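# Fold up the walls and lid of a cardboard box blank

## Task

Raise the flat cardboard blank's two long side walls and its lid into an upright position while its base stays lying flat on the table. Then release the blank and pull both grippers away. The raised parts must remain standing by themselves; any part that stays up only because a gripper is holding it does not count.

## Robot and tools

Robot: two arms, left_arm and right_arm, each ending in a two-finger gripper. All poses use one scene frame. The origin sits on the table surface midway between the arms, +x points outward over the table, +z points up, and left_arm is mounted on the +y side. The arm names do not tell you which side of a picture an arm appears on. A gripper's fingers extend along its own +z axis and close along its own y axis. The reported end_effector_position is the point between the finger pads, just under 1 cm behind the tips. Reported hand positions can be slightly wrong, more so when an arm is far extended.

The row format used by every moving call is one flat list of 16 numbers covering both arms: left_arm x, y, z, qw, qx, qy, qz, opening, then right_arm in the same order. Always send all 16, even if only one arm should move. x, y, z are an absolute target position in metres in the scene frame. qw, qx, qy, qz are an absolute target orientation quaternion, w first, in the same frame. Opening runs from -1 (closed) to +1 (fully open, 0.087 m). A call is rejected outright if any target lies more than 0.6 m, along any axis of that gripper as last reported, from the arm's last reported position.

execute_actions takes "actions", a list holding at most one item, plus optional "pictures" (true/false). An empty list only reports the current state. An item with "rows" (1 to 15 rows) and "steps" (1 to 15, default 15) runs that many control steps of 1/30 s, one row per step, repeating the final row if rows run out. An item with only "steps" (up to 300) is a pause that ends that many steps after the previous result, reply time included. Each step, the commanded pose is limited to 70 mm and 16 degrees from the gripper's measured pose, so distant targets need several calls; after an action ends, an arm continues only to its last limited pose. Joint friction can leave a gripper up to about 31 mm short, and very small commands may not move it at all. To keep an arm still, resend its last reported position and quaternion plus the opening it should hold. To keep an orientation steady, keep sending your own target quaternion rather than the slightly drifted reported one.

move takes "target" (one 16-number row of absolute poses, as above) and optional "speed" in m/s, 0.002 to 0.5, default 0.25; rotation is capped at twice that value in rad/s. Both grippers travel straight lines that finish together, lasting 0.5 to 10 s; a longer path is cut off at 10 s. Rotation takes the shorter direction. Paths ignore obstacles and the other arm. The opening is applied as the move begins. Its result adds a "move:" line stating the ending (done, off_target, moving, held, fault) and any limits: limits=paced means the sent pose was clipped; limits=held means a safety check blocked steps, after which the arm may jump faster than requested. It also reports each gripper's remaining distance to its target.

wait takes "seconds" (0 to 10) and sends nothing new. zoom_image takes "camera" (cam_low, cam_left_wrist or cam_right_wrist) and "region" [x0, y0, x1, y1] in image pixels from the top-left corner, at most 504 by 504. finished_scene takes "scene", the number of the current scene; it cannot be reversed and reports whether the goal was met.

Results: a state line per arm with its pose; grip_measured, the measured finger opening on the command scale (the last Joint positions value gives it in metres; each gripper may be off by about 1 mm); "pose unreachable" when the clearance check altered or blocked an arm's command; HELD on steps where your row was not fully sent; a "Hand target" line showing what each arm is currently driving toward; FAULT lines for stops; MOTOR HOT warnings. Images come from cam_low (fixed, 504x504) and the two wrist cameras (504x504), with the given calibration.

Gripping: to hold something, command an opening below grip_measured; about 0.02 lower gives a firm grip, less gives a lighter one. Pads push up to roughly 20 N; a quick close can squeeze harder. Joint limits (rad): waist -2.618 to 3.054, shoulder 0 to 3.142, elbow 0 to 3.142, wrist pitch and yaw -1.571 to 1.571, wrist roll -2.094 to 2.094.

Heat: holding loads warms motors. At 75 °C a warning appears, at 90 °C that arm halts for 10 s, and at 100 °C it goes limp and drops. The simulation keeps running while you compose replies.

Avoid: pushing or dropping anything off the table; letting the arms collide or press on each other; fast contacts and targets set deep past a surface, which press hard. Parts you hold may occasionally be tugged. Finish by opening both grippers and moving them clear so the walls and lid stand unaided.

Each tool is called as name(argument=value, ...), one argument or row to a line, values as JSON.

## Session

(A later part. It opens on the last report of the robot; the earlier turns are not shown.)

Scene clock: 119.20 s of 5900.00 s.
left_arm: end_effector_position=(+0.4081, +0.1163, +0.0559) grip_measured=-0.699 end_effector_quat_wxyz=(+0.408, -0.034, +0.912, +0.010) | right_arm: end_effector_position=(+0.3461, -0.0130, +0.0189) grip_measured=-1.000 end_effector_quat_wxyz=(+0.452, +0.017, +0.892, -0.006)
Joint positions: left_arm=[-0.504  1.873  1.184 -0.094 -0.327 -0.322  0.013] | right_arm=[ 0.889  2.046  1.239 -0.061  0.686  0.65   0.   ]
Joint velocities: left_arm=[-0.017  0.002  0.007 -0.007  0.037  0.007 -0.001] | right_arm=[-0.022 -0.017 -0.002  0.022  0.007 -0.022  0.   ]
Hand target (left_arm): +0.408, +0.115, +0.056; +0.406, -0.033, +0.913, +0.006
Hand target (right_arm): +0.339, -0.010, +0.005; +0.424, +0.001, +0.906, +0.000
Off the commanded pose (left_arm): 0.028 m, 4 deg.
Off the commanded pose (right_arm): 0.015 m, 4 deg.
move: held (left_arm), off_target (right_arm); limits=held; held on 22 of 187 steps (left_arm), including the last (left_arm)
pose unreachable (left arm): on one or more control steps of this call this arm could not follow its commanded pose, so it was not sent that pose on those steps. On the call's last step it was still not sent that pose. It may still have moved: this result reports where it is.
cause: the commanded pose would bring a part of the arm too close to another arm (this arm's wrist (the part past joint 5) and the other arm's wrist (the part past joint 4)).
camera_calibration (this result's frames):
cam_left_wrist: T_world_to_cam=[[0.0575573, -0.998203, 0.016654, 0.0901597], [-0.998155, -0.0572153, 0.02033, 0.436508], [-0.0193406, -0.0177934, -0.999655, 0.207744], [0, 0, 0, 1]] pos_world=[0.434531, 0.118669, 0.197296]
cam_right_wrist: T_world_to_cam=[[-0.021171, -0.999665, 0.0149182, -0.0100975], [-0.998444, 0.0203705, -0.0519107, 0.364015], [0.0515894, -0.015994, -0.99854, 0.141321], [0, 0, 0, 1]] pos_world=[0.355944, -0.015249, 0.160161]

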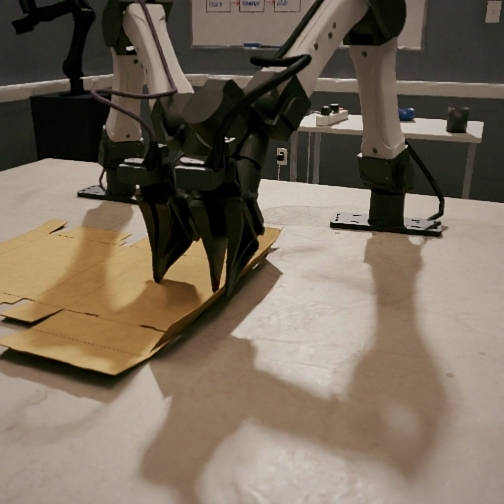

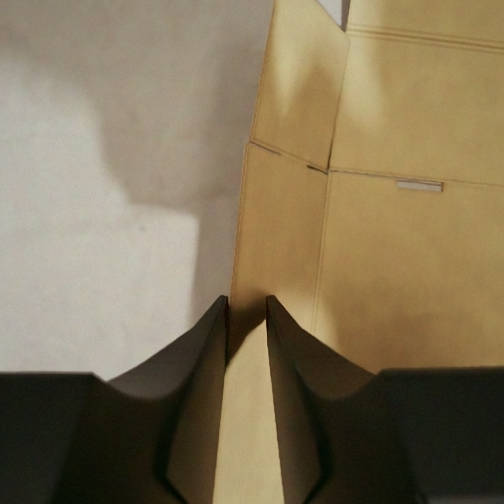

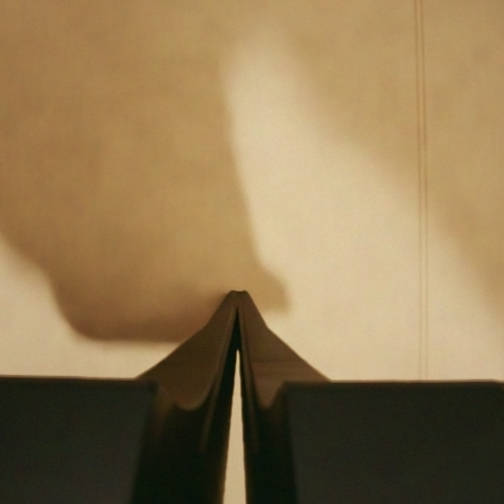

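move(
  target=[0.408,0.1163,0.056,0.408,-0.034,0.912,0.01,-0.7, 0.31,-0.03,0.04,0.366,-0.453,0.785,0.211,-1],
  speed=0.15,
)

move(
  target=[0.408,0.1163,0.056,0.408,-0.034,0.912,0.01,-0.7, 0.31,-0.03,0.0,0.366,-0.453,0.785,0.211,-1],
  speed=0.04,
)

move(
  target=[0.41,0.05,0.05,0.40,0.1,0.895,0.17,-0.7, 0.31,-0.03,0.0,0.366,-0.453,0.785,0.211,-1],
  speed=0.04,
)

Scene clock: 129.60 s of 5900.00 s.
left_arm: end_effector_position=(+0.4078, +0.1154, +0.0556) grip_measured=-0.699 end_effector_quat_wxyz=(+0.407, -0.032, +0.913, +0.007) | right_arm: end_effector_position=(+0.3011, -0.0303, +0.0246) grip_measured=-1.000 end_effector_quat_wxyz=(+0.350, -0.453, +0.793, +0.209)
Joint positions: left_arm=[-0.504  1.873  1.184 -0.094 -0.321 -0.322  0.013] | right_arm=[ 0.629  1.814  0.963  0.068 -0.326 -0.29   0.   ]
Joint velocities: left_arm=[-0.022 -0.007  0.002  0.007 -0.051 -0.022  0.   ] | right_arm=[-0.012 -0.002  0.002 -0.022 -0.066 -0.081  0.   ]
Hand target (left_arm): +0.408, +0.116, +0.056; +0.408, -0.034, +0.912, +0.010
Hand target (right_arm): +0.308, -0.029, +0.040; +0.366, -0.454, +0.785, +0.210
Off the commanded pose (left_arm): 0.001 m, 0 deg.
Off the commanded pose (right_arm): 0.018 m, 2 deg.
After step 90, 3.27 s passed at rest.
move: off_target (right_arm); limits=held; held on 1 of 124 steps (right_arm)
pose unreachable (right arm): on one or more control steps of this call this arm could not follow its commanded pose, so it was not sent that pose on those steps. It may still have moved: this result reports where it is.
cause: the commanded pose would bring a part of the arm too close to another arm (this arm's wrist (the part past joint 4) and the other arm's wrist (the part past joint 5)).
camera_calibration (this result's frames):
cam_left_wrist: T_world_to_cam=[[0.0535409, -0.998363, 0.0201399, 0.0907014], [-0.998339, -0.0530878, 0.0223939, 0.435669], [-0.0212881, -0.0213054, -0.999546, 0.208684], [0, 0, 0, 1]] pos_world=[0.434531, 0.118128, 0.197007]
cam_right_wrist: T_world_to_cam=[[0.872563, -0.488482, 0.0043169, -0.28173], [-0.488103, -0.871462, 0.0480618, 0.136663], [-0.0197153, -0.0440441, -0.998835, 0.169678], [0, 0, 0, 1]] pos_world=[0.315878, -0.0110501, 0.164128]

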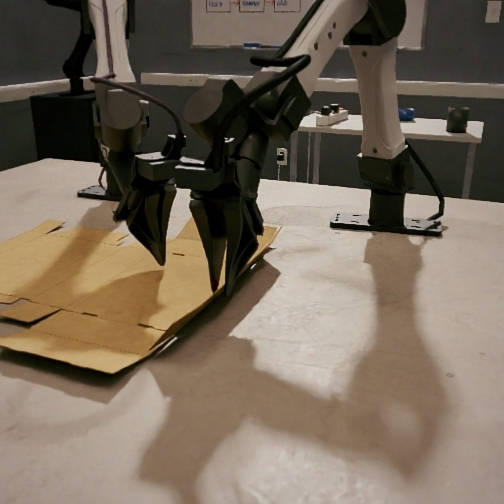

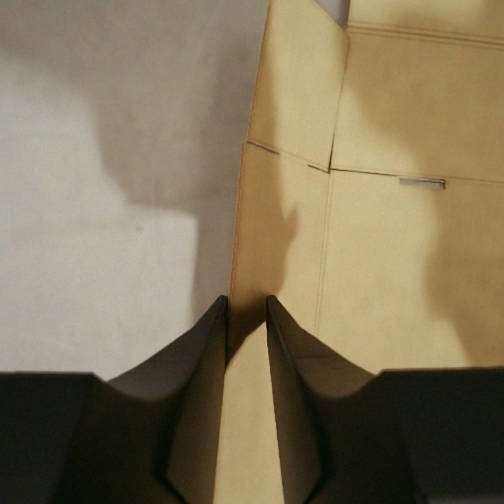

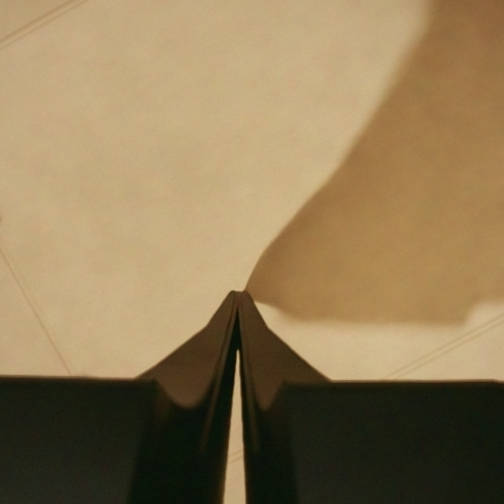

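Scene clock: 130.57 s of 5900.00 s.
left_arm: end_effector_position=(+0.4084, +0.1183, +0.0562) grip_measured=-0.699 end_effector_quat_wxyz=(+0.409, -0.036, +0.912, +0.015) | right_arm: end_effector_position=(+0.3109, -0.0225, +0.0191) grip_measured=-1.000 end_effector_quat_wxyz=(+0.376, -0.453, +0.778, +0.219)
Joint positions: left_arm=[-0.504  1.873  1.184 -0.094 -0.339 -0.322  0.013] | right_arm=[ 0.624  1.854  0.94   0.193 -0.346 -0.29   0.   ]
Joint velocities: left_arm=[-0.012 -0.002 -0.002 -0.037  0.095 -0.022 -0.   ] | right_arm=[-0.007 -0.002 -0.007  0.007 -0.007 -0.037  0.   ]
Hand target (left_arm): +0.408, +0.116, +0.056; +0.408, -0.034, +0.912, +0.010
Hand target (right_arm): +0.310, -0.030, +0.001; +0.366, -0.453, +0.785, +0.211
Off the commanded pose (left_arm): 0.002 m, 1 deg.
Off the commanded pose (right_arm): 0.021 m, 2 deg.
move: off_target (right_arm)
camera_calibration (this result's frames):
cam_left_wrist: T_world_to_cam=[[0.0656221, -0.997802, 0.00921251, 0.0891797], [-0.997707, -0.0654572, 0.0171909, 0.437905], [-0.0165501, -0.0103195, -0.99981, 0.206077], [0, 0, 0, 1]] pos_world=[0.43446, 0.119774, 0.197688]
cam_right_wrist: T_world_to_cam=[[0.87641, -0.481158, 0.0198283, -0.287731], [-0.480969, -0.87663, -0.0137093, 0.147327], [0.0239784, 0.00247812, -0.999709, 0.152231], [0, 0, 0, 1]] pos_world=[0.319379, -0.00967006, 0.159912]

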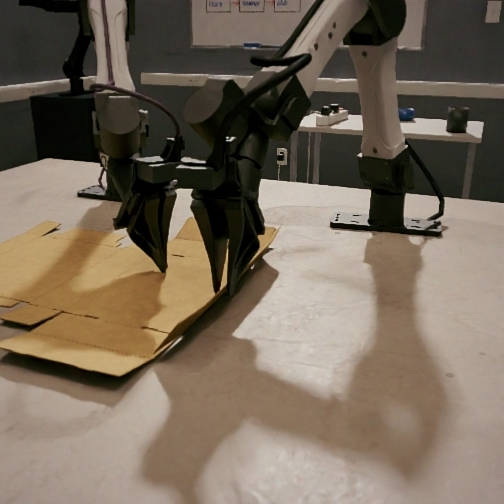

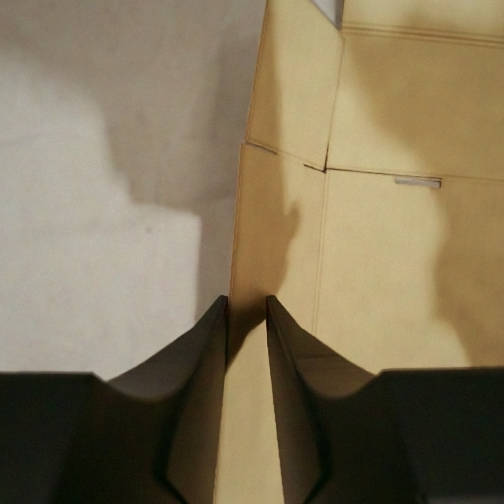

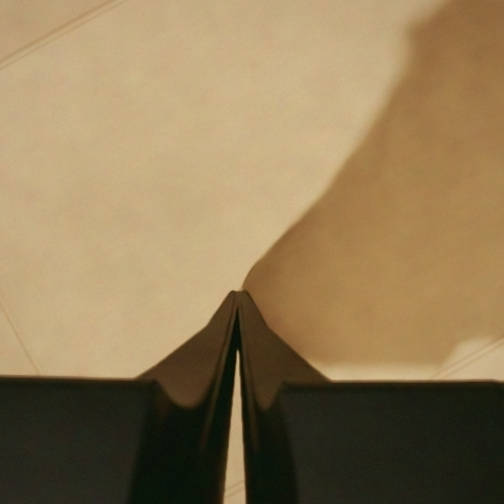

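Scene clock: 135.97 s of 5900.00 s.
left_arm: end_effector_position=(+0.4217, +0.0872, +0.0635) grip_measured=-0.699 end_effector_quat_wxyz=(+0.406, +0.054, +0.897, +0.166) | right_arm: end_effector_position=(+0.3177, -0.0319, +0.0188) grip_measured=-1.000 end_effector_quat_wxyz=(+0.381, -0.433, +0.785, +0.226)
Joint positions: left_arm=[-0.663  2.05   1.448 -0.278 -0.647 -0.183  0.013] | right_arm=[ 0.587  1.854  0.925  0.22  -0.369 -0.268  0.   ]
Joint velocities: left_arm=[-0.012 -0.002 -0.002 -0.037  0.022 -0.037 -0.   ] | right_arm=[ 0.002  0.012 -0.007 -0.022 -0.051 -0.007  0.   ]
Hand target (left_arm): +0.408, +0.052, +0.050; +0.400, +0.100, +0.895, +0.168
Hand target (right_arm): +0.310, -0.031, +0.001; +0.366, -0.453, +0.785, +0.211
Off the commanded pose (left_arm): 0.041 m, 5 deg.
Off the commanded pose (right_arm): 0.020 m, 3 deg.
move: off_target (left_arm, right_arm)
camera_calibration (this result's frames):
cam_left_wrist: T_world_to_cam=[[0.0253977, -0.941873, -0.335008, 0.0911889], [-0.999534, -0.0295999, 0.007443, 0.447223], [-0.0169266, 0.334663, -0.942186, 0.179753], [0, 0, 0, 1]] pos_world=[0.447741, 0.0389695, 0.196581]
cam_right_wrist: T_world_to_cam=[[0.860188, -0.509947, -0.00557408, -0.293567], [-0.509854, -0.859686, -0.0314337, 0.152381], [0.0112376, 0.0298808, -0.99949, 0.156706], [0, 0, 0, 1]] pos_world=[0.328454, -0.0233864, 0.15978]

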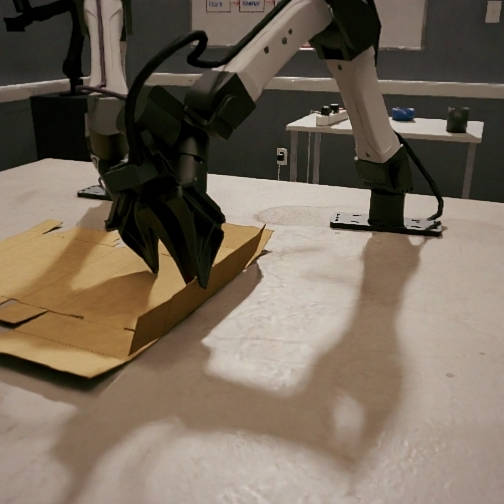

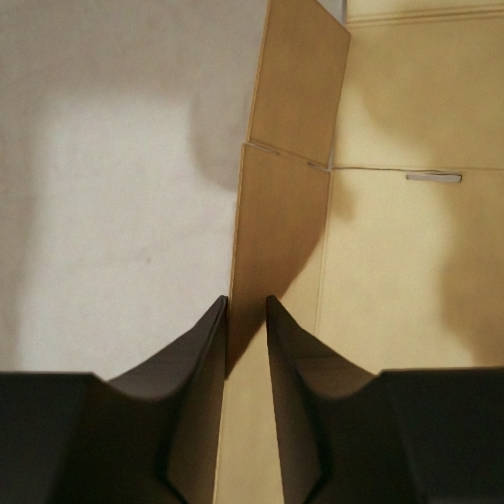

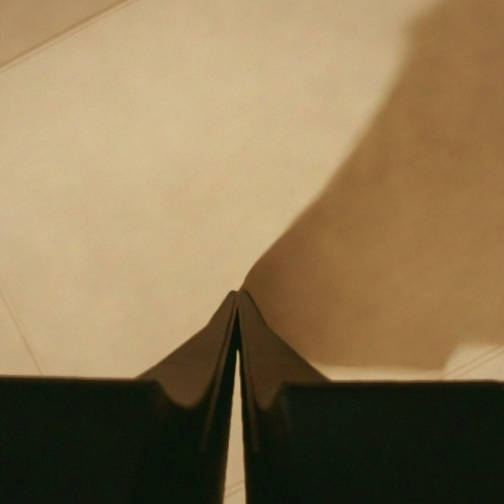

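move(
  target=[0.42,0.09,0.14,0.423,0,0.906,0,-0.7, 0.31,-0.03,0.0,0.366,-0.453,0.785,0.211,-1],
  speed=0.1,
)

move(
  target=[0.36,0.2,0.12,0.433,0.433,0.75,-0.25,-1, 0.31,-0.03,0.0,0.366,-0.453,0.785,0.211,-1],
)

Scene clock: 143.50 s of 5900.00 s.
left_arm: end_effector_position=(+0.4201, +0.0863, +0.1320) grip_measured=-0.700 end_effector_quat_wxyz=(+0.422, +0.010, +0.907, +0.006) | right_arm: end_effector_position=(+0.3195, -0.0302, +0.0194) grip_measured=-1.000 end_effector_quat_wxyz=(+0.389, -0.444, +0.778, +0.213)
Joint positions: left_arm=[-0.557  1.848  1.448 -0.351 -0.333 -0.271  0.013] | right_arm=[ 0.599  1.854  0.925  0.229 -0.344 -0.294  0.   ]
Joint velocities: left_arm=[-0.022 -0.017 -0.017 -0.007  0.022 -0.007  0.   ] | right_arm=[ 0.002  0.002  0.002  0.022  0.007 -0.022  0.   ]
Hand target (left_arm): +0.418, +0.091, +0.140; +0.424, +0.001, +0.906, +0.001
Hand target (right_arm): +0.310, -0.030, +0.001; +0.366, -0.453, +0.785, +0.211
Off the commanded pose (left_arm): 0.009 m, 1 deg.
Off the commanded pose (right_arm): 0.022 m, 3 deg.
After step 90, 2.33 s passed at rest.
move: off_target (right_arm)
camera_calibration (this result's frames):
cam_left_wrist: T_world_to_cam=[[-0.024418, -0.999634, -0.0116522, 0.0965631], [-0.99965, 0.0245334, -0.00986292, 0.442824], [0.0101452, 0.0114073, -0.999883, 0.268724], [0, 0, 0, 1]] pos_world=[0.442301, 0.0825984, 0.274185]
cam_right_wrist: T_world_to_cam=[[0.86434, -0.501788, 0.0335438, -0.296116], [-0.500896, -0.864925, -0.0317386, 0.151761], [0.0449389, 0.010631, -0.998933, 0.145838], [0, 0, 0, 1]] pos_world=[0.325408, -0.0188756, 0.160432]

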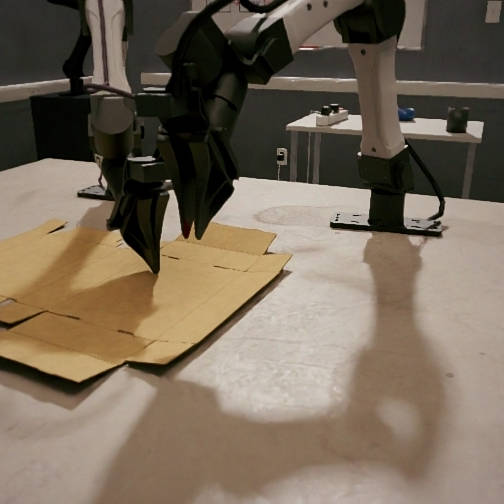

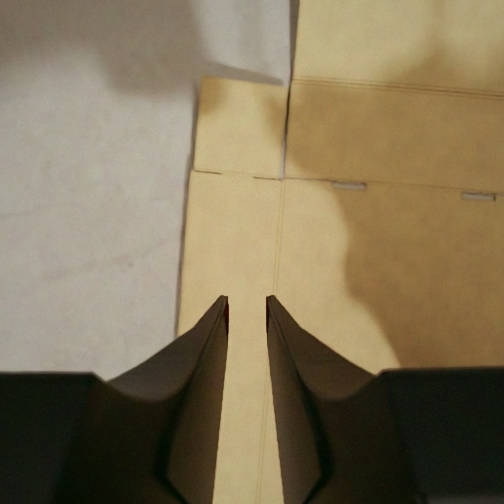

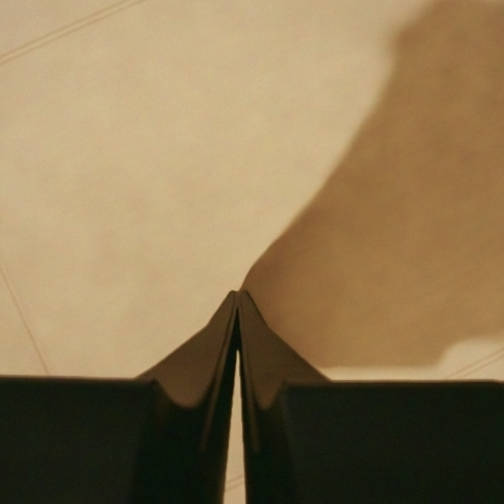

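Scene clock: 146.40 s of 5900.00 s.
left_arm: end_effector_position=(+0.3574, +0.1979, +0.1172) grip_measured=-1.000 end_effector_quat_wxyz=(+0.433, +0.433, +0.752, -0.245) | right_arm: end_effector_position=(+0.3195, -0.0302, +0.0194) grip_measured=-1.000 end_effector_quat_wxyz=(+0.389, -0.444, +0.778, +0.213)
Joint positions: left_arm=[ 0.05   1.723  1.204 -0.505  0.938  0.932  0.   ] | right_arm=[ 0.599  1.854  0.925  0.229 -0.344 -0.294  0.   ]
Joint velocities: left_arm=[-0.012 -0.002  0.002 -0.007 -0.066 -0.007  0.   ] | right_arm=[-0.012 -0.002  0.002  0.022 -0.007 -0.051  0.   ]
Hand target (left_arm): +0.362, +0.201, +0.120; +0.434, +0.434, +0.750, -0.245
Hand target (right_arm): +0.310, -0.030, +0.001; +0.366, -0.453, +0.785, +0.211
Off the commanded pose (left_arm): 0.004 m, 1 deg.
Off the commanded pose (right_arm): 0.022 m, 3 deg.
move: off_target (right_arm)
camera_calibration (this result's frames):
cam_left_wrist: T_world_to_cam=[[-0.869413, -0.494084, -0.00139006, 0.407171], [-0.485827, 0.855389, -0.179671, 0.0490485], [0.0899613, -0.155533, -0.983726, 0.255883], [0, 0, 0, 1]] pos_world=[0.35481, 0.199019, 0.261097]
cam_right_wrist: T_world_to_cam=[[0.86434, -0.501788, 0.0335438, -0.296116], [-0.500896, -0.864925, -0.0317386, 0.151761], [0.0449389, 0.010631, -0.998933, 0.145838], [0, 0, 0, 1]] pos_world=[0.325408, -0.0188756, 0.160432]

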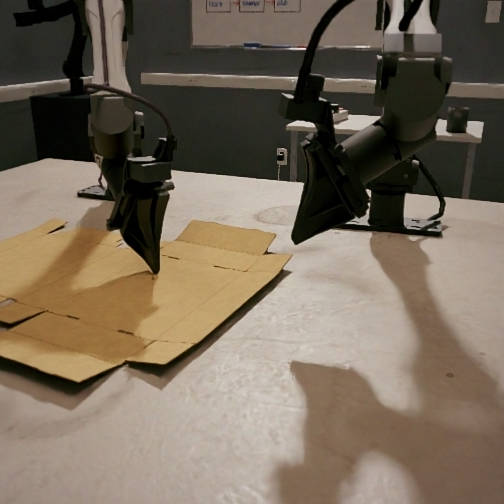

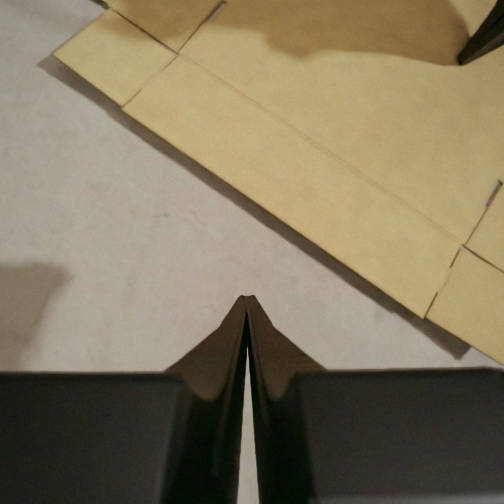

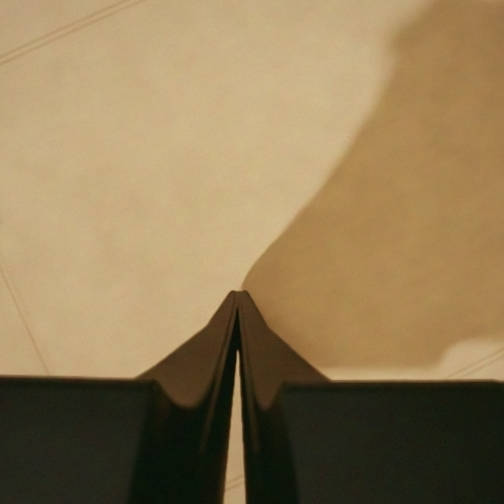

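move(
  target=[0.31,0.19,0.02,0.12,-0.23,0.856,-0.446,-1, 0.31,-0.03,0.0,0.366,-0.453,0.785,0.211,-1],
  speed=0.12,
)

move(
  target=[0.32,0.11,0.01,0.12,-0.23,0.856,-0.446,-1, 0.31,-0.03,0.0,0.366,-0.453,0.785,0.211,-1],
  speed=0.04,
)

move(
  target=[0.32,0.09,0.055,0.12,-0.23,0.856,-0.446,-1, 0.31,-0.03,0.0,0.366,-0.453,0.785,0.211,-1],
  speed=0.04,
)

Scene clock: 163.47 s of 5900.00 s.
left_arm: end_effector_position=(+0.3148, +0.1883, +0.0271) grip_measured=-1.000 end_effector_quat_wxyz=(+0.125, -0.217, +0.859, -0.447) | right_arm: end_effector_position=(+0.3195, -0.0302, +0.0194) grip_measured=-1.000 end_effector_quat_wxyz=(+0.389, -0.444, +0.778, +0.213)
Joint positions: left_arm=[ 0.126  1.94   0.997 -0.254  0.913 -0.435  0.   ] | right_arm=[ 0.599  1.854  0.925  0.229 -0.344 -0.294  0.   ]
Joint velocities: left_arm=[ 0.012 -0.007  0.007  0.066 -0.066 -0.007  0.   ] | right_arm=[-0.017  0.007 -0.002  0.007  0.022  0.022  0.   ]
Hand target (left_arm): +0.312, +0.191, +0.019; +0.120, -0.231, +0.857, -0.446
Hand target (right_arm): +0.310, -0.030, +0.001; +0.366, -0.453, +0.785, +0.211
Off the commanded pose (left_arm): 0.009 m, 2 deg.
Off the commanded pose (right_arm): 0.022 m, 3 deg.
After step 90, 7.13 s passed at rest.
move: off_target (right_arm)
camera_calibration (this result's frames):
cam_left_wrist: T_world_to_cam=[[0.253006, -0.497232, 0.829908, -0.0100237], [-0.883147, 0.231549, 0.407967, 0.247052], [-0.395018, -0.836149, -0.380546, 0.434062], [0, 0, 0, 1]] pos_world=[0.392182, 0.300752, 0.0727102]
cam_right_wrist: T_world_to_cam=[[0.86434, -0.501788, 0.0335438, -0.296116], [-0.500896, -0.864925, -0.0317386, 0.151761], [0.0449389, 0.010631, -0.998933, 0.145838], [0, 0, 0, 1]] pos_world=[0.325408, -0.0188756, 0.160432]

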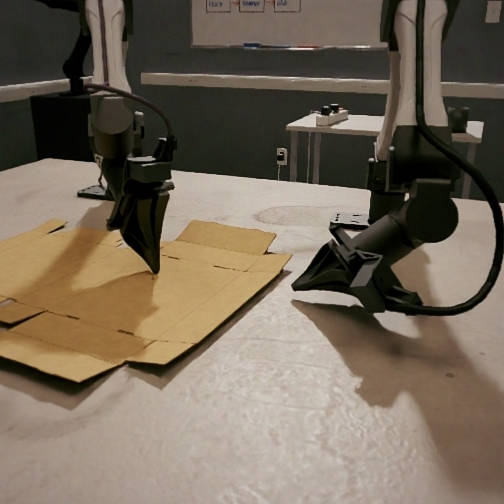

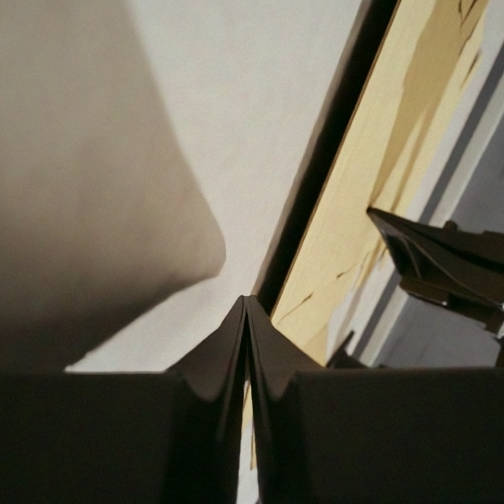

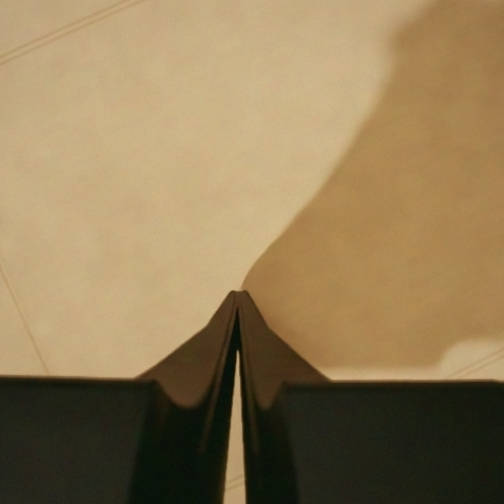

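Scene clock: 165.73 s of 5900.00 s.
left_arm: end_effector_position=(+0.3271, +0.1236, +0.0170) grip_measured=-1.000 end_effector_quat_wxyz=(+0.130, -0.236, +0.853, -0.446) | right_arm: end_effector_position=(+0.3232, -0.0338, +0.0186) grip_measured=-1.000 end_effector_quat_wxyz=(+0.392, -0.442, +0.782, +0.200)
Joint positions: left_arm=[-0.072  1.94   0.894  0.088  0.804 -0.76   0.   ] | right_arm=[ 0.599  1.854  0.925  0.229 -0.316 -0.299  0.   ]
Joint velocities: left_arm=[-0.002 -0.002 -0.007  0.037 -0.051 -0.051  0.   ] | right_arm=[-0.007  0.032 -0.007 -0.022  0.022 -0.066  0.   ]
Hand target (left_arm): +0.319, +0.110, +0.010; +0.118, -0.229, +0.856, -0.447
Hand target (right_arm): +0.310, -0.031, +0.001; +0.366, -0.452, +0.785, +0.211
Off the commanded pose (left_arm): 0.017 m, 1 deg.
Off the commanded pose (right_arm): 0.023 m, 4 deg.
move: off_target (left_arm, right_arm)
camera_calibration (this result's frames):
cam_left_wrist: T_world_to_cam=[[0.278258, -0.481882, 0.83088, -0.0471208], [-0.888732, 0.19894, 0.413011, 0.282774], [-0.364318, -0.853354, -0.372907, 0.372967], [0, 0, 0, 1]] pos_world=[0.400301, 0.239311, 0.0614448]
cam_right_wrist: T_world_to_cam=[[0.854407, -0.516781, 0.0540974, -0.298717], [-0.5163, -0.856083, -0.0235979, 0.155584], [0.0585067, -0.0077683, -0.998257, 0.139874], [0, 0, 0, 1]] pos_world=[0.32737, -0.0200921, 0.159462]

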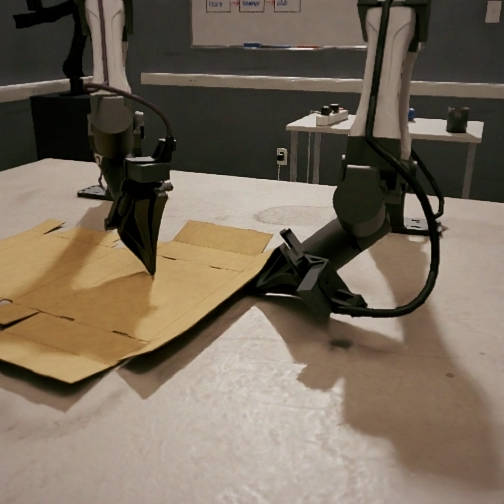

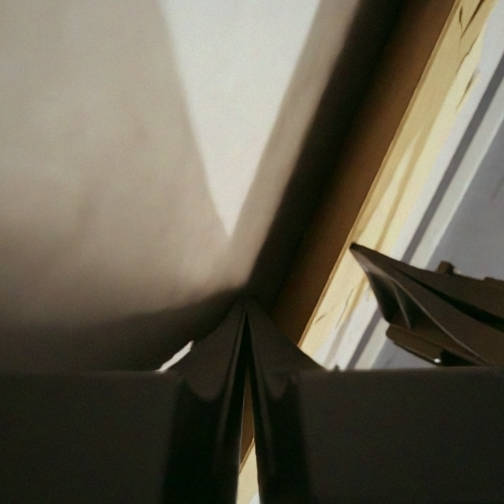

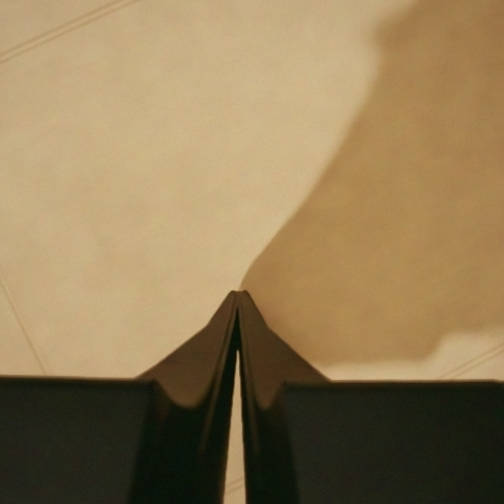

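Scene clock: 167.30 s of 5900.00 s.
left_arm: end_effector_position=(+0.3247, +0.1058, +0.0399) grip_measured=-1.000 end_effector_quat_wxyz=(+0.136, -0.245, +0.859, -0.429) | right_arm: end_effector_position=(+0.3238, -0.0339, +0.0188) grip_measured=-1.000 end_effector_quat_wxyz=(+0.393, -0.441, +0.782, +0.199)
Joint positions: left_arm=[-0.14   1.841  0.894  0.032  0.722 -0.831  0.   ] | right_arm=[ 0.599  1.854  0.925  0.231 -0.314 -0.299  0.   ]
Joint velocities: left_arm=[ 0.002 -0.002  0.007 -0.022  0.022  0.007  0.   ] | right_arm=[-0.002 -0.007 -0.012 -0.051 -0.051  0.022  0.   ]
Hand target (left_arm): +0.319, +0.090, +0.055; +0.120, -0.230, +0.856, -0.447
Hand target (right_arm): +0.310, -0.030, +0.001; +0.366, -0.453, +0.785, +0.211
Off the commanded pose (left_arm): 0.022 m, 3 deg.
Off the commanded pose (right_arm): 0.024 m, 4 deg.
move: off_target (left_arm, right_arm)
camera_calibration (this result's frames):
cam_left_wrist: T_world_to_cam=[[0.295413, -0.504302, 0.811425, -0.0764455], [-0.88966, 0.164331, 0.426028, 0.278176], [-0.348189, -0.847747, -0.400112, 0.360676], [0, 0, 0, 1]] pos_world=[0.395649, 0.221498, 0.0878298]
cam_right_wrist: T_world_to_cam=[[0.853368, -0.518267, 0.0562438, -0.299022], [-0.517741, -0.855181, -0.0246838, 0.156329], [0.0608914, -0.00805539, -0.998112, 0.139301], [0, 0, 0, 1]] pos_world=[0.327632, -0.0201619, 0.159715]

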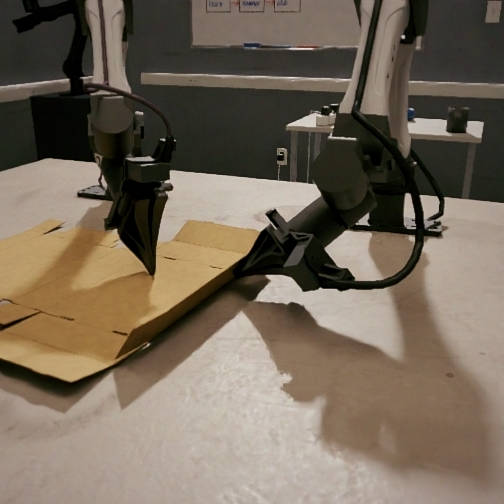

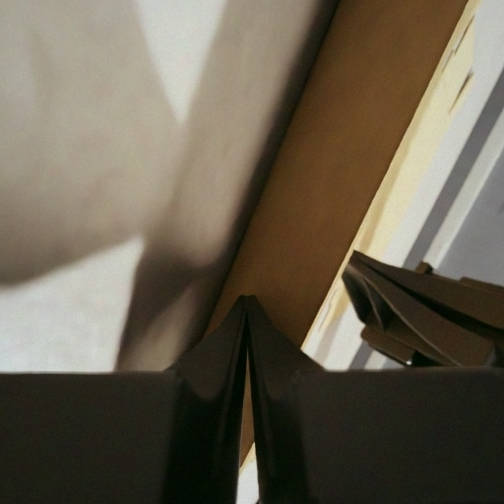

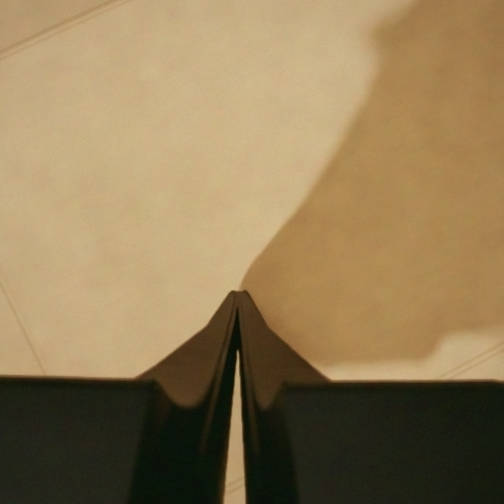

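move(
  target=[0.32,0.05,0.052,0.12,-0.23,0.856,-0.446,-1, 0.31,-0.03,-0.01,0.366,-0.453,0.785,0.211,-1],
  speed=0.04,
)

move(
  target=[0.32,0.03,0.03,0.12,-0.23,0.856,-0.446,-1, 0.31,-0.03,-0.01,0.366,-0.453,0.785,0.211,-1],
  speed=0.04,
)

Scene clock: 184.60 s of 5900.00 s.
left_arm: end_effector_position=(+0.3198, +0.0733, +0.0354) grip_measured=-1.000 end_effector_quat_wxyz=(+0.122, -0.258, +0.866, -0.412) | right_arm: end_effector_position=(+0.3299, -0.0325, +0.0185) grip_measured=-1.000 end_effector_quat_wxyz=(+0.405, -0.440, +0.778, +0.193)
Joint positions: left_arm=[-0.249  1.841  0.894  0.05   0.632 -0.936  0.   ] | right_arm=[ 0.599  1.868  0.925  0.267 -0.301 -0.303  0.   ]
Joint velocities: left_arm=[-0.007  0.007 -0.007 -0.007 -0.022  0.007  0.   ] | right_arm=[-0.002  0.012  0.007  0.007 -0.051 -0.037  0.   ]
Hand target (left_arm): +0.318, +0.051, +0.052; +0.118, -0.229, +0.857, -0.446
Hand target (right_arm): +0.310, -0.031, -0.008; +0.366, -0.452, +0.786, +0.211
Off the commanded pose (left_arm): 0.029 m, 5 deg.
Off the commanded pose (right_arm): 0.035 m, 5 deg.
After step 90, 12.60 s passed at rest.
move: off_target (left_arm, right_arm)
camera_calibration (this result's frames):
cam_left_wrist: T_world_to_cam=[[0.337848, -0.520172, 0.784398, -0.0992208], [-0.870962, 0.143124, 0.470044, 0.275023], [-0.35677, -0.841984, -0.404696, 0.332127], [0, 0, 0, 1]] pos_world=[0.391549, 0.188671, 0.0829656]
cam_right_wrist: T_world_to_cam=[[0.847859, -0.524818, 0.0755096, -0.30228], [-0.523186, -0.851204, -0.0415753, 0.162921], [0.0860935, -0.00425557, -0.996278, 0.130401], [0, 0, 0, 1]] pos_world=[0.330303, -0.0194079, 0.159514]

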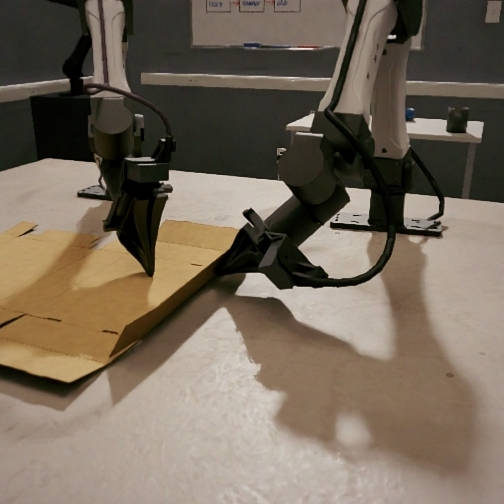

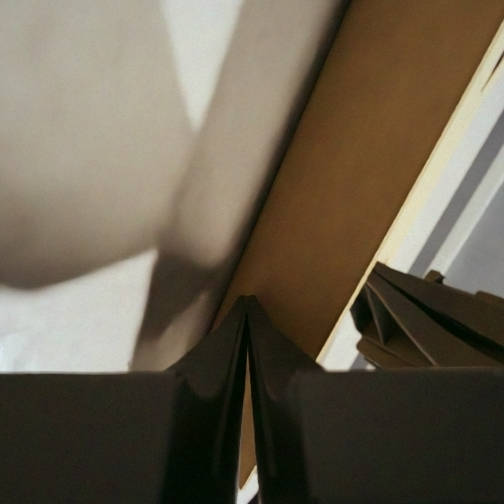

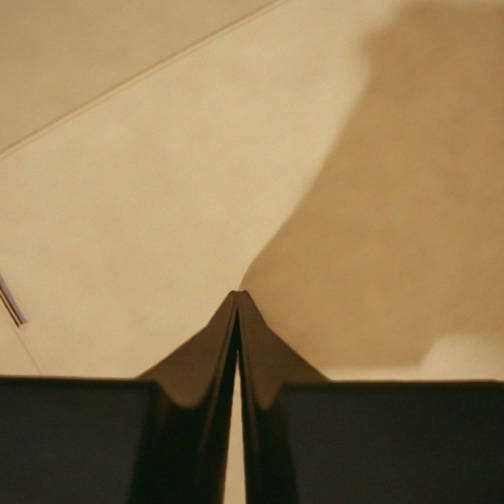

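Scene clock: 185.97 s of 5900.00 s.
left_arm: end_effector_position=(+0.3228, +0.0481, +0.0272) grip_measured=-1.000 end_effector_quat_wxyz=(+0.123, -0.248, +0.863, -0.423) | right_arm: end_effector_position=(+0.3320, -0.0332, +0.0188) grip_measured=-1.000 end_effector_quat_wxyz=(+0.408, -0.439, +0.778, +0.190)
Joint positions: left_arm=[-0.314  1.893  0.894  0.154  0.612 -0.992  0.   ] | right_arm=[ 0.599  1.869  0.925  0.274 -0.293 -0.303  0.   ]
Joint velocities: left_arm=[ 0.012 -0.012 -0.002  0.007 -0.11  -0.051  0.   ] | right_arm=[-0.012 -0.007 -0.007  0.022 -0.007  0.022  0.   ]
Hand target (left_arm): +0.319, +0.031, +0.030; +0.118, -0.230, +0.857, -0.445
Hand target (right_arm): +0.310, -0.031, -0.008; +0.366, -0.452, +0.786, +0.211
Off the commanded pose (left_arm): 0.019 m, 3 deg.
Off the commanded pose (right_arm): 0.036 m, 6 deg.
move: off_target (left_arm, right_arm)
camera_calibration (this result's frames):
cam_left_wrist: T_world_to_cam=[[0.315403, -0.512258, 0.79882, -0.1005], [-0.875966, 0.166592, 0.452693, 0.286112], [-0.364972, -0.84252, -0.396177, 0.311082], [0, 0, 0, 1]] pos_world=[0.395859, 0.162947, 0.0740038]
cam_right_wrist: T_world_to_cam=[[0.843645, -0.530401, 0.0832977, -0.303373], [-0.528611, -0.847719, -0.0440735, 0.165455], [0.0939897, -0.00684967, -0.99555, 0.12776], [0, 0, 0, 1]] pos_world=[0.331392, -0.0197748, 0.159754]

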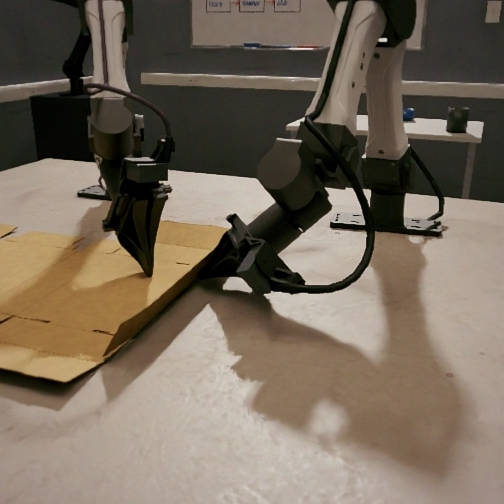

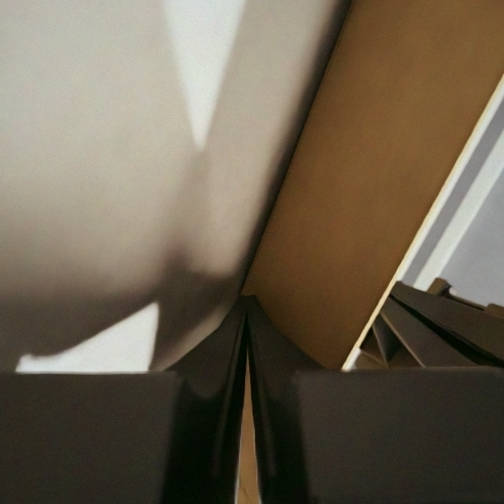

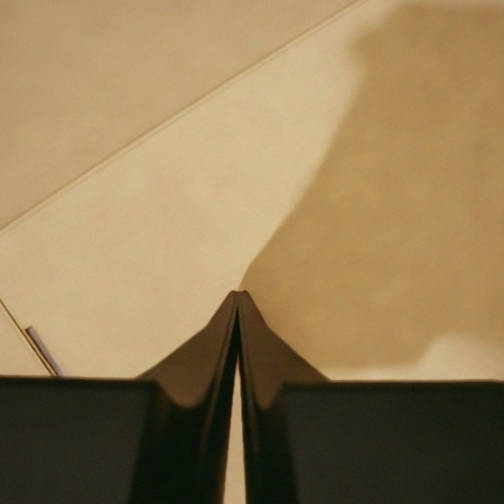

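move(
  target=[0.32,0.045,0.085,0.12,-0.23,0.856,-0.446,-1, 0.31,-0.03,-0.01,0.366,-0.453,0.785,0.211,-1],
  speed=0.03,
)

move(
  target=[0.32,0.0,0.075,0.12,-0.23,0.856,-0.446,-1, 0.31,-0.03,-0.01,0.366,-0.453,0.785,0.211,-1],
  speed=0.03,
)

Scene clock: 195.47 s of 5900.00 s.
left_arm: end_effector_position=(+0.3101, +0.0578, +0.0470) grip_measured=-1.000 end_effector_quat_wxyz=(+0.107, -0.260, +0.872, -0.401) | right_arm: end_effector_position=(+0.3324, -0.0272, +0.0238) grip_measured=-1.000 end_effector_quat_wxyz=(+0.417, -0.443, +0.767, +0.203)
Joint positions: left_arm=[-0.302  1.797  0.916 -0.034  0.595 -0.971  0.   ] | right_arm=[ 0.599  1.869  0.925  0.299 -0.322 -0.305  0.   ]
Joint velocities: left_arm=[-0.012 -0.012  0.007 -0.022  0.037 -0.051  0.   ] | right_arm=[-0.007  0.007  0.002 -0.037 -0.051 -0.022  0.   ]
Hand target (left_arm): +0.317, +0.046, +0.084; +0.120, -0.229, +0.857, -0.445
Hand target (right_arm): +0.309, -0.031, -0.008; +0.366, -0.452, +0.785, +0.211
Off the commanded pose (left_arm): 0.041 m, 7 deg.
Off the commanded pose (right_arm): 0.041 m, 6 deg.
After step 90, 4.33 s passed at rest.
move: off_target (left_arm, right_arm)
camera_calibration (this result's frames):
cam_left_wrist: T_world_to_cam=[[0.360812, -0.53623, 0.763067, -0.118319], [-0.852435, 0.142329, 0.503088, 0.25606], [-0.378378, -0.831985, -0.405747, 0.326455], [0, 0, 0, 1]] pos_world=[0.384488, 0.171714, 0.0939229]
cam_right_wrist: T_world_to_cam=[[0.855043, -0.512504, 0.0790015, -0.304159], [-0.507621, -0.858363, -0.0743878, 0.164444], [0.105936, 0.0235019, -0.994095, 0.129572], [0, 0, 0, 1]] pos_world=[0.329817, -0.0177755, 0.165068]

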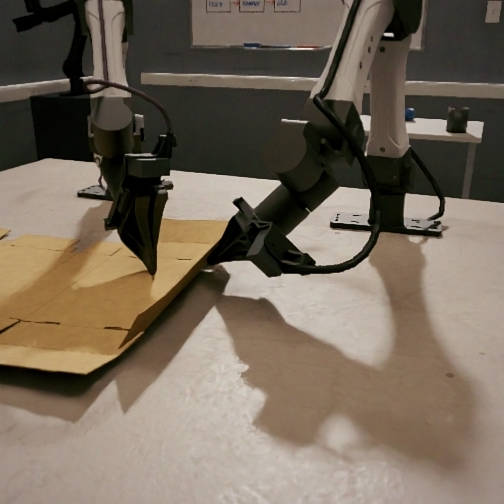

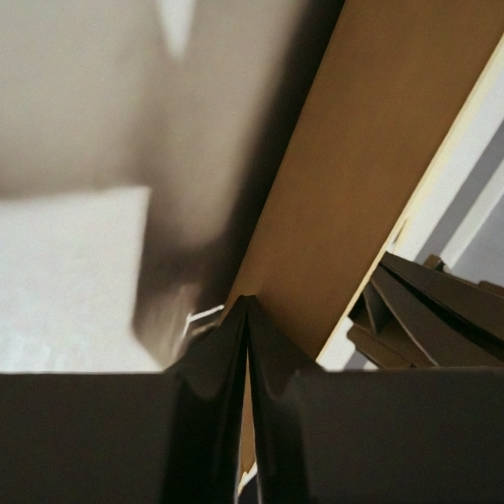

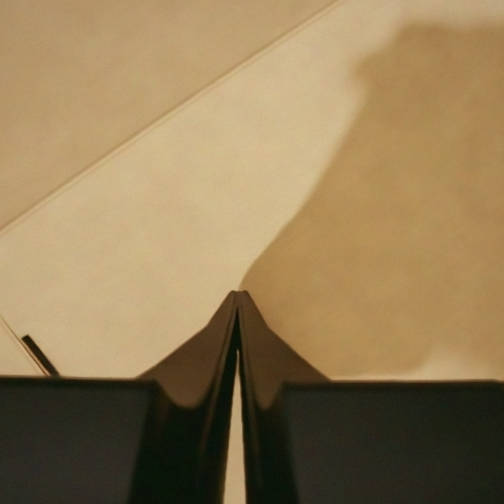

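Scene clock: 197.87 s of 5900.00 s.
left_arm: end_effector_position=(+0.3019, +0.0322, +0.0419) grip_measured=-1.000 end_effector_quat_wxyz=(+0.103, -0.267, +0.879, -0.381) | right_arm: end_effector_position=(+0.3346, -0.0319, +0.0214) grip_measured=-1.000 end_effector_quat_wxyz=(+0.415, -0.438, +0.774, +0.189)
Joint positions: left_arm=[-0.397  1.797  0.916 -0.026  0.508 -1.046  0.   ] | right_arm=[ 0.599  1.869  0.925  0.289 -0.292 -0.305  0.   ]
Joint velocities: left_arm=[ 0.012 -0.007 -0.017  0.022 -0.051 -0.022  0.   ] | right_arm=[-0.007 -0.007  0.002  0.022 -0.007  0.022  0.   ]
Hand target (left_arm): +0.314, +0.003, +0.077; +0.117, -0.228, +0.859, -0.444
Hand target (right_arm): +0.309, -0.031, -0.008; +0.366, -0.452, +0.786, +0.211
Off the commanded pose (left_arm): 0.050 m, 9 deg.
Off the commanded pose (right_arm): 0.040 m, 7 deg.
move: off_target (left_arm, right_arm)
camera_calibration (this result's frames):
cam_left_wrist: T_world_to_cam=[[0.383875, -0.559335, 0.7347, -0.13021], [-0.841331, 0.116025, 0.52792, 0.251839], [-0.380528, -0.820782, -0.426047, 0.301127], [0, 0, 0, 1]] pos_world=[0.376451, 0.145109, 0.0910084]
cam_right_wrist: T_world_to_cam=[[0.842377, -0.531106, 0.0912562, -0.304859], [-0.52797, -0.847305, -0.0576306, 0.168062], [0.10793, 0.000366165, -0.994158, 0.125724], [0, 0, 0, 1]] pos_world=[0.331969, -0.0195589, 0.162496]

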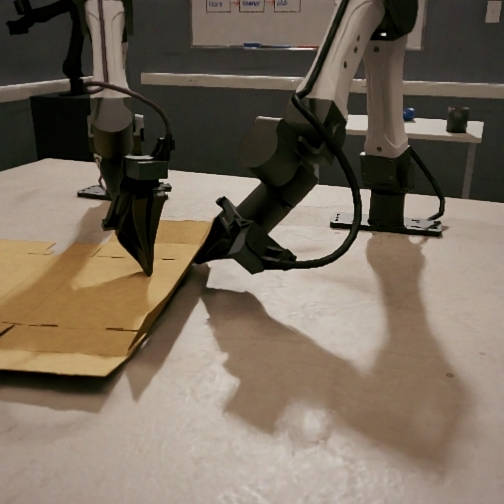

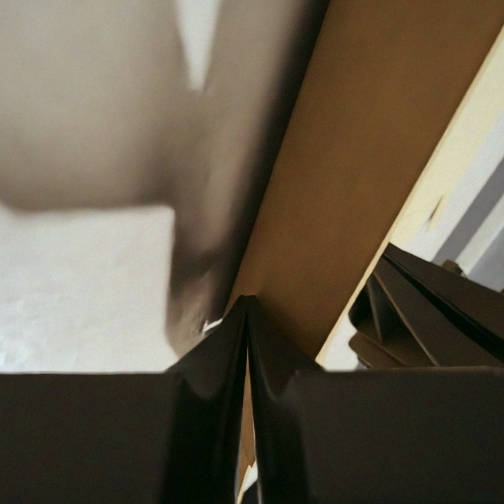

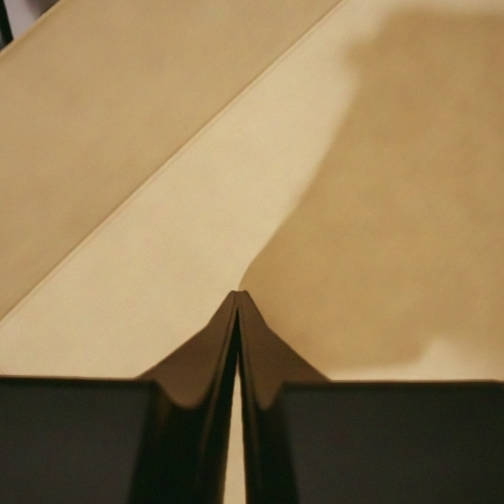

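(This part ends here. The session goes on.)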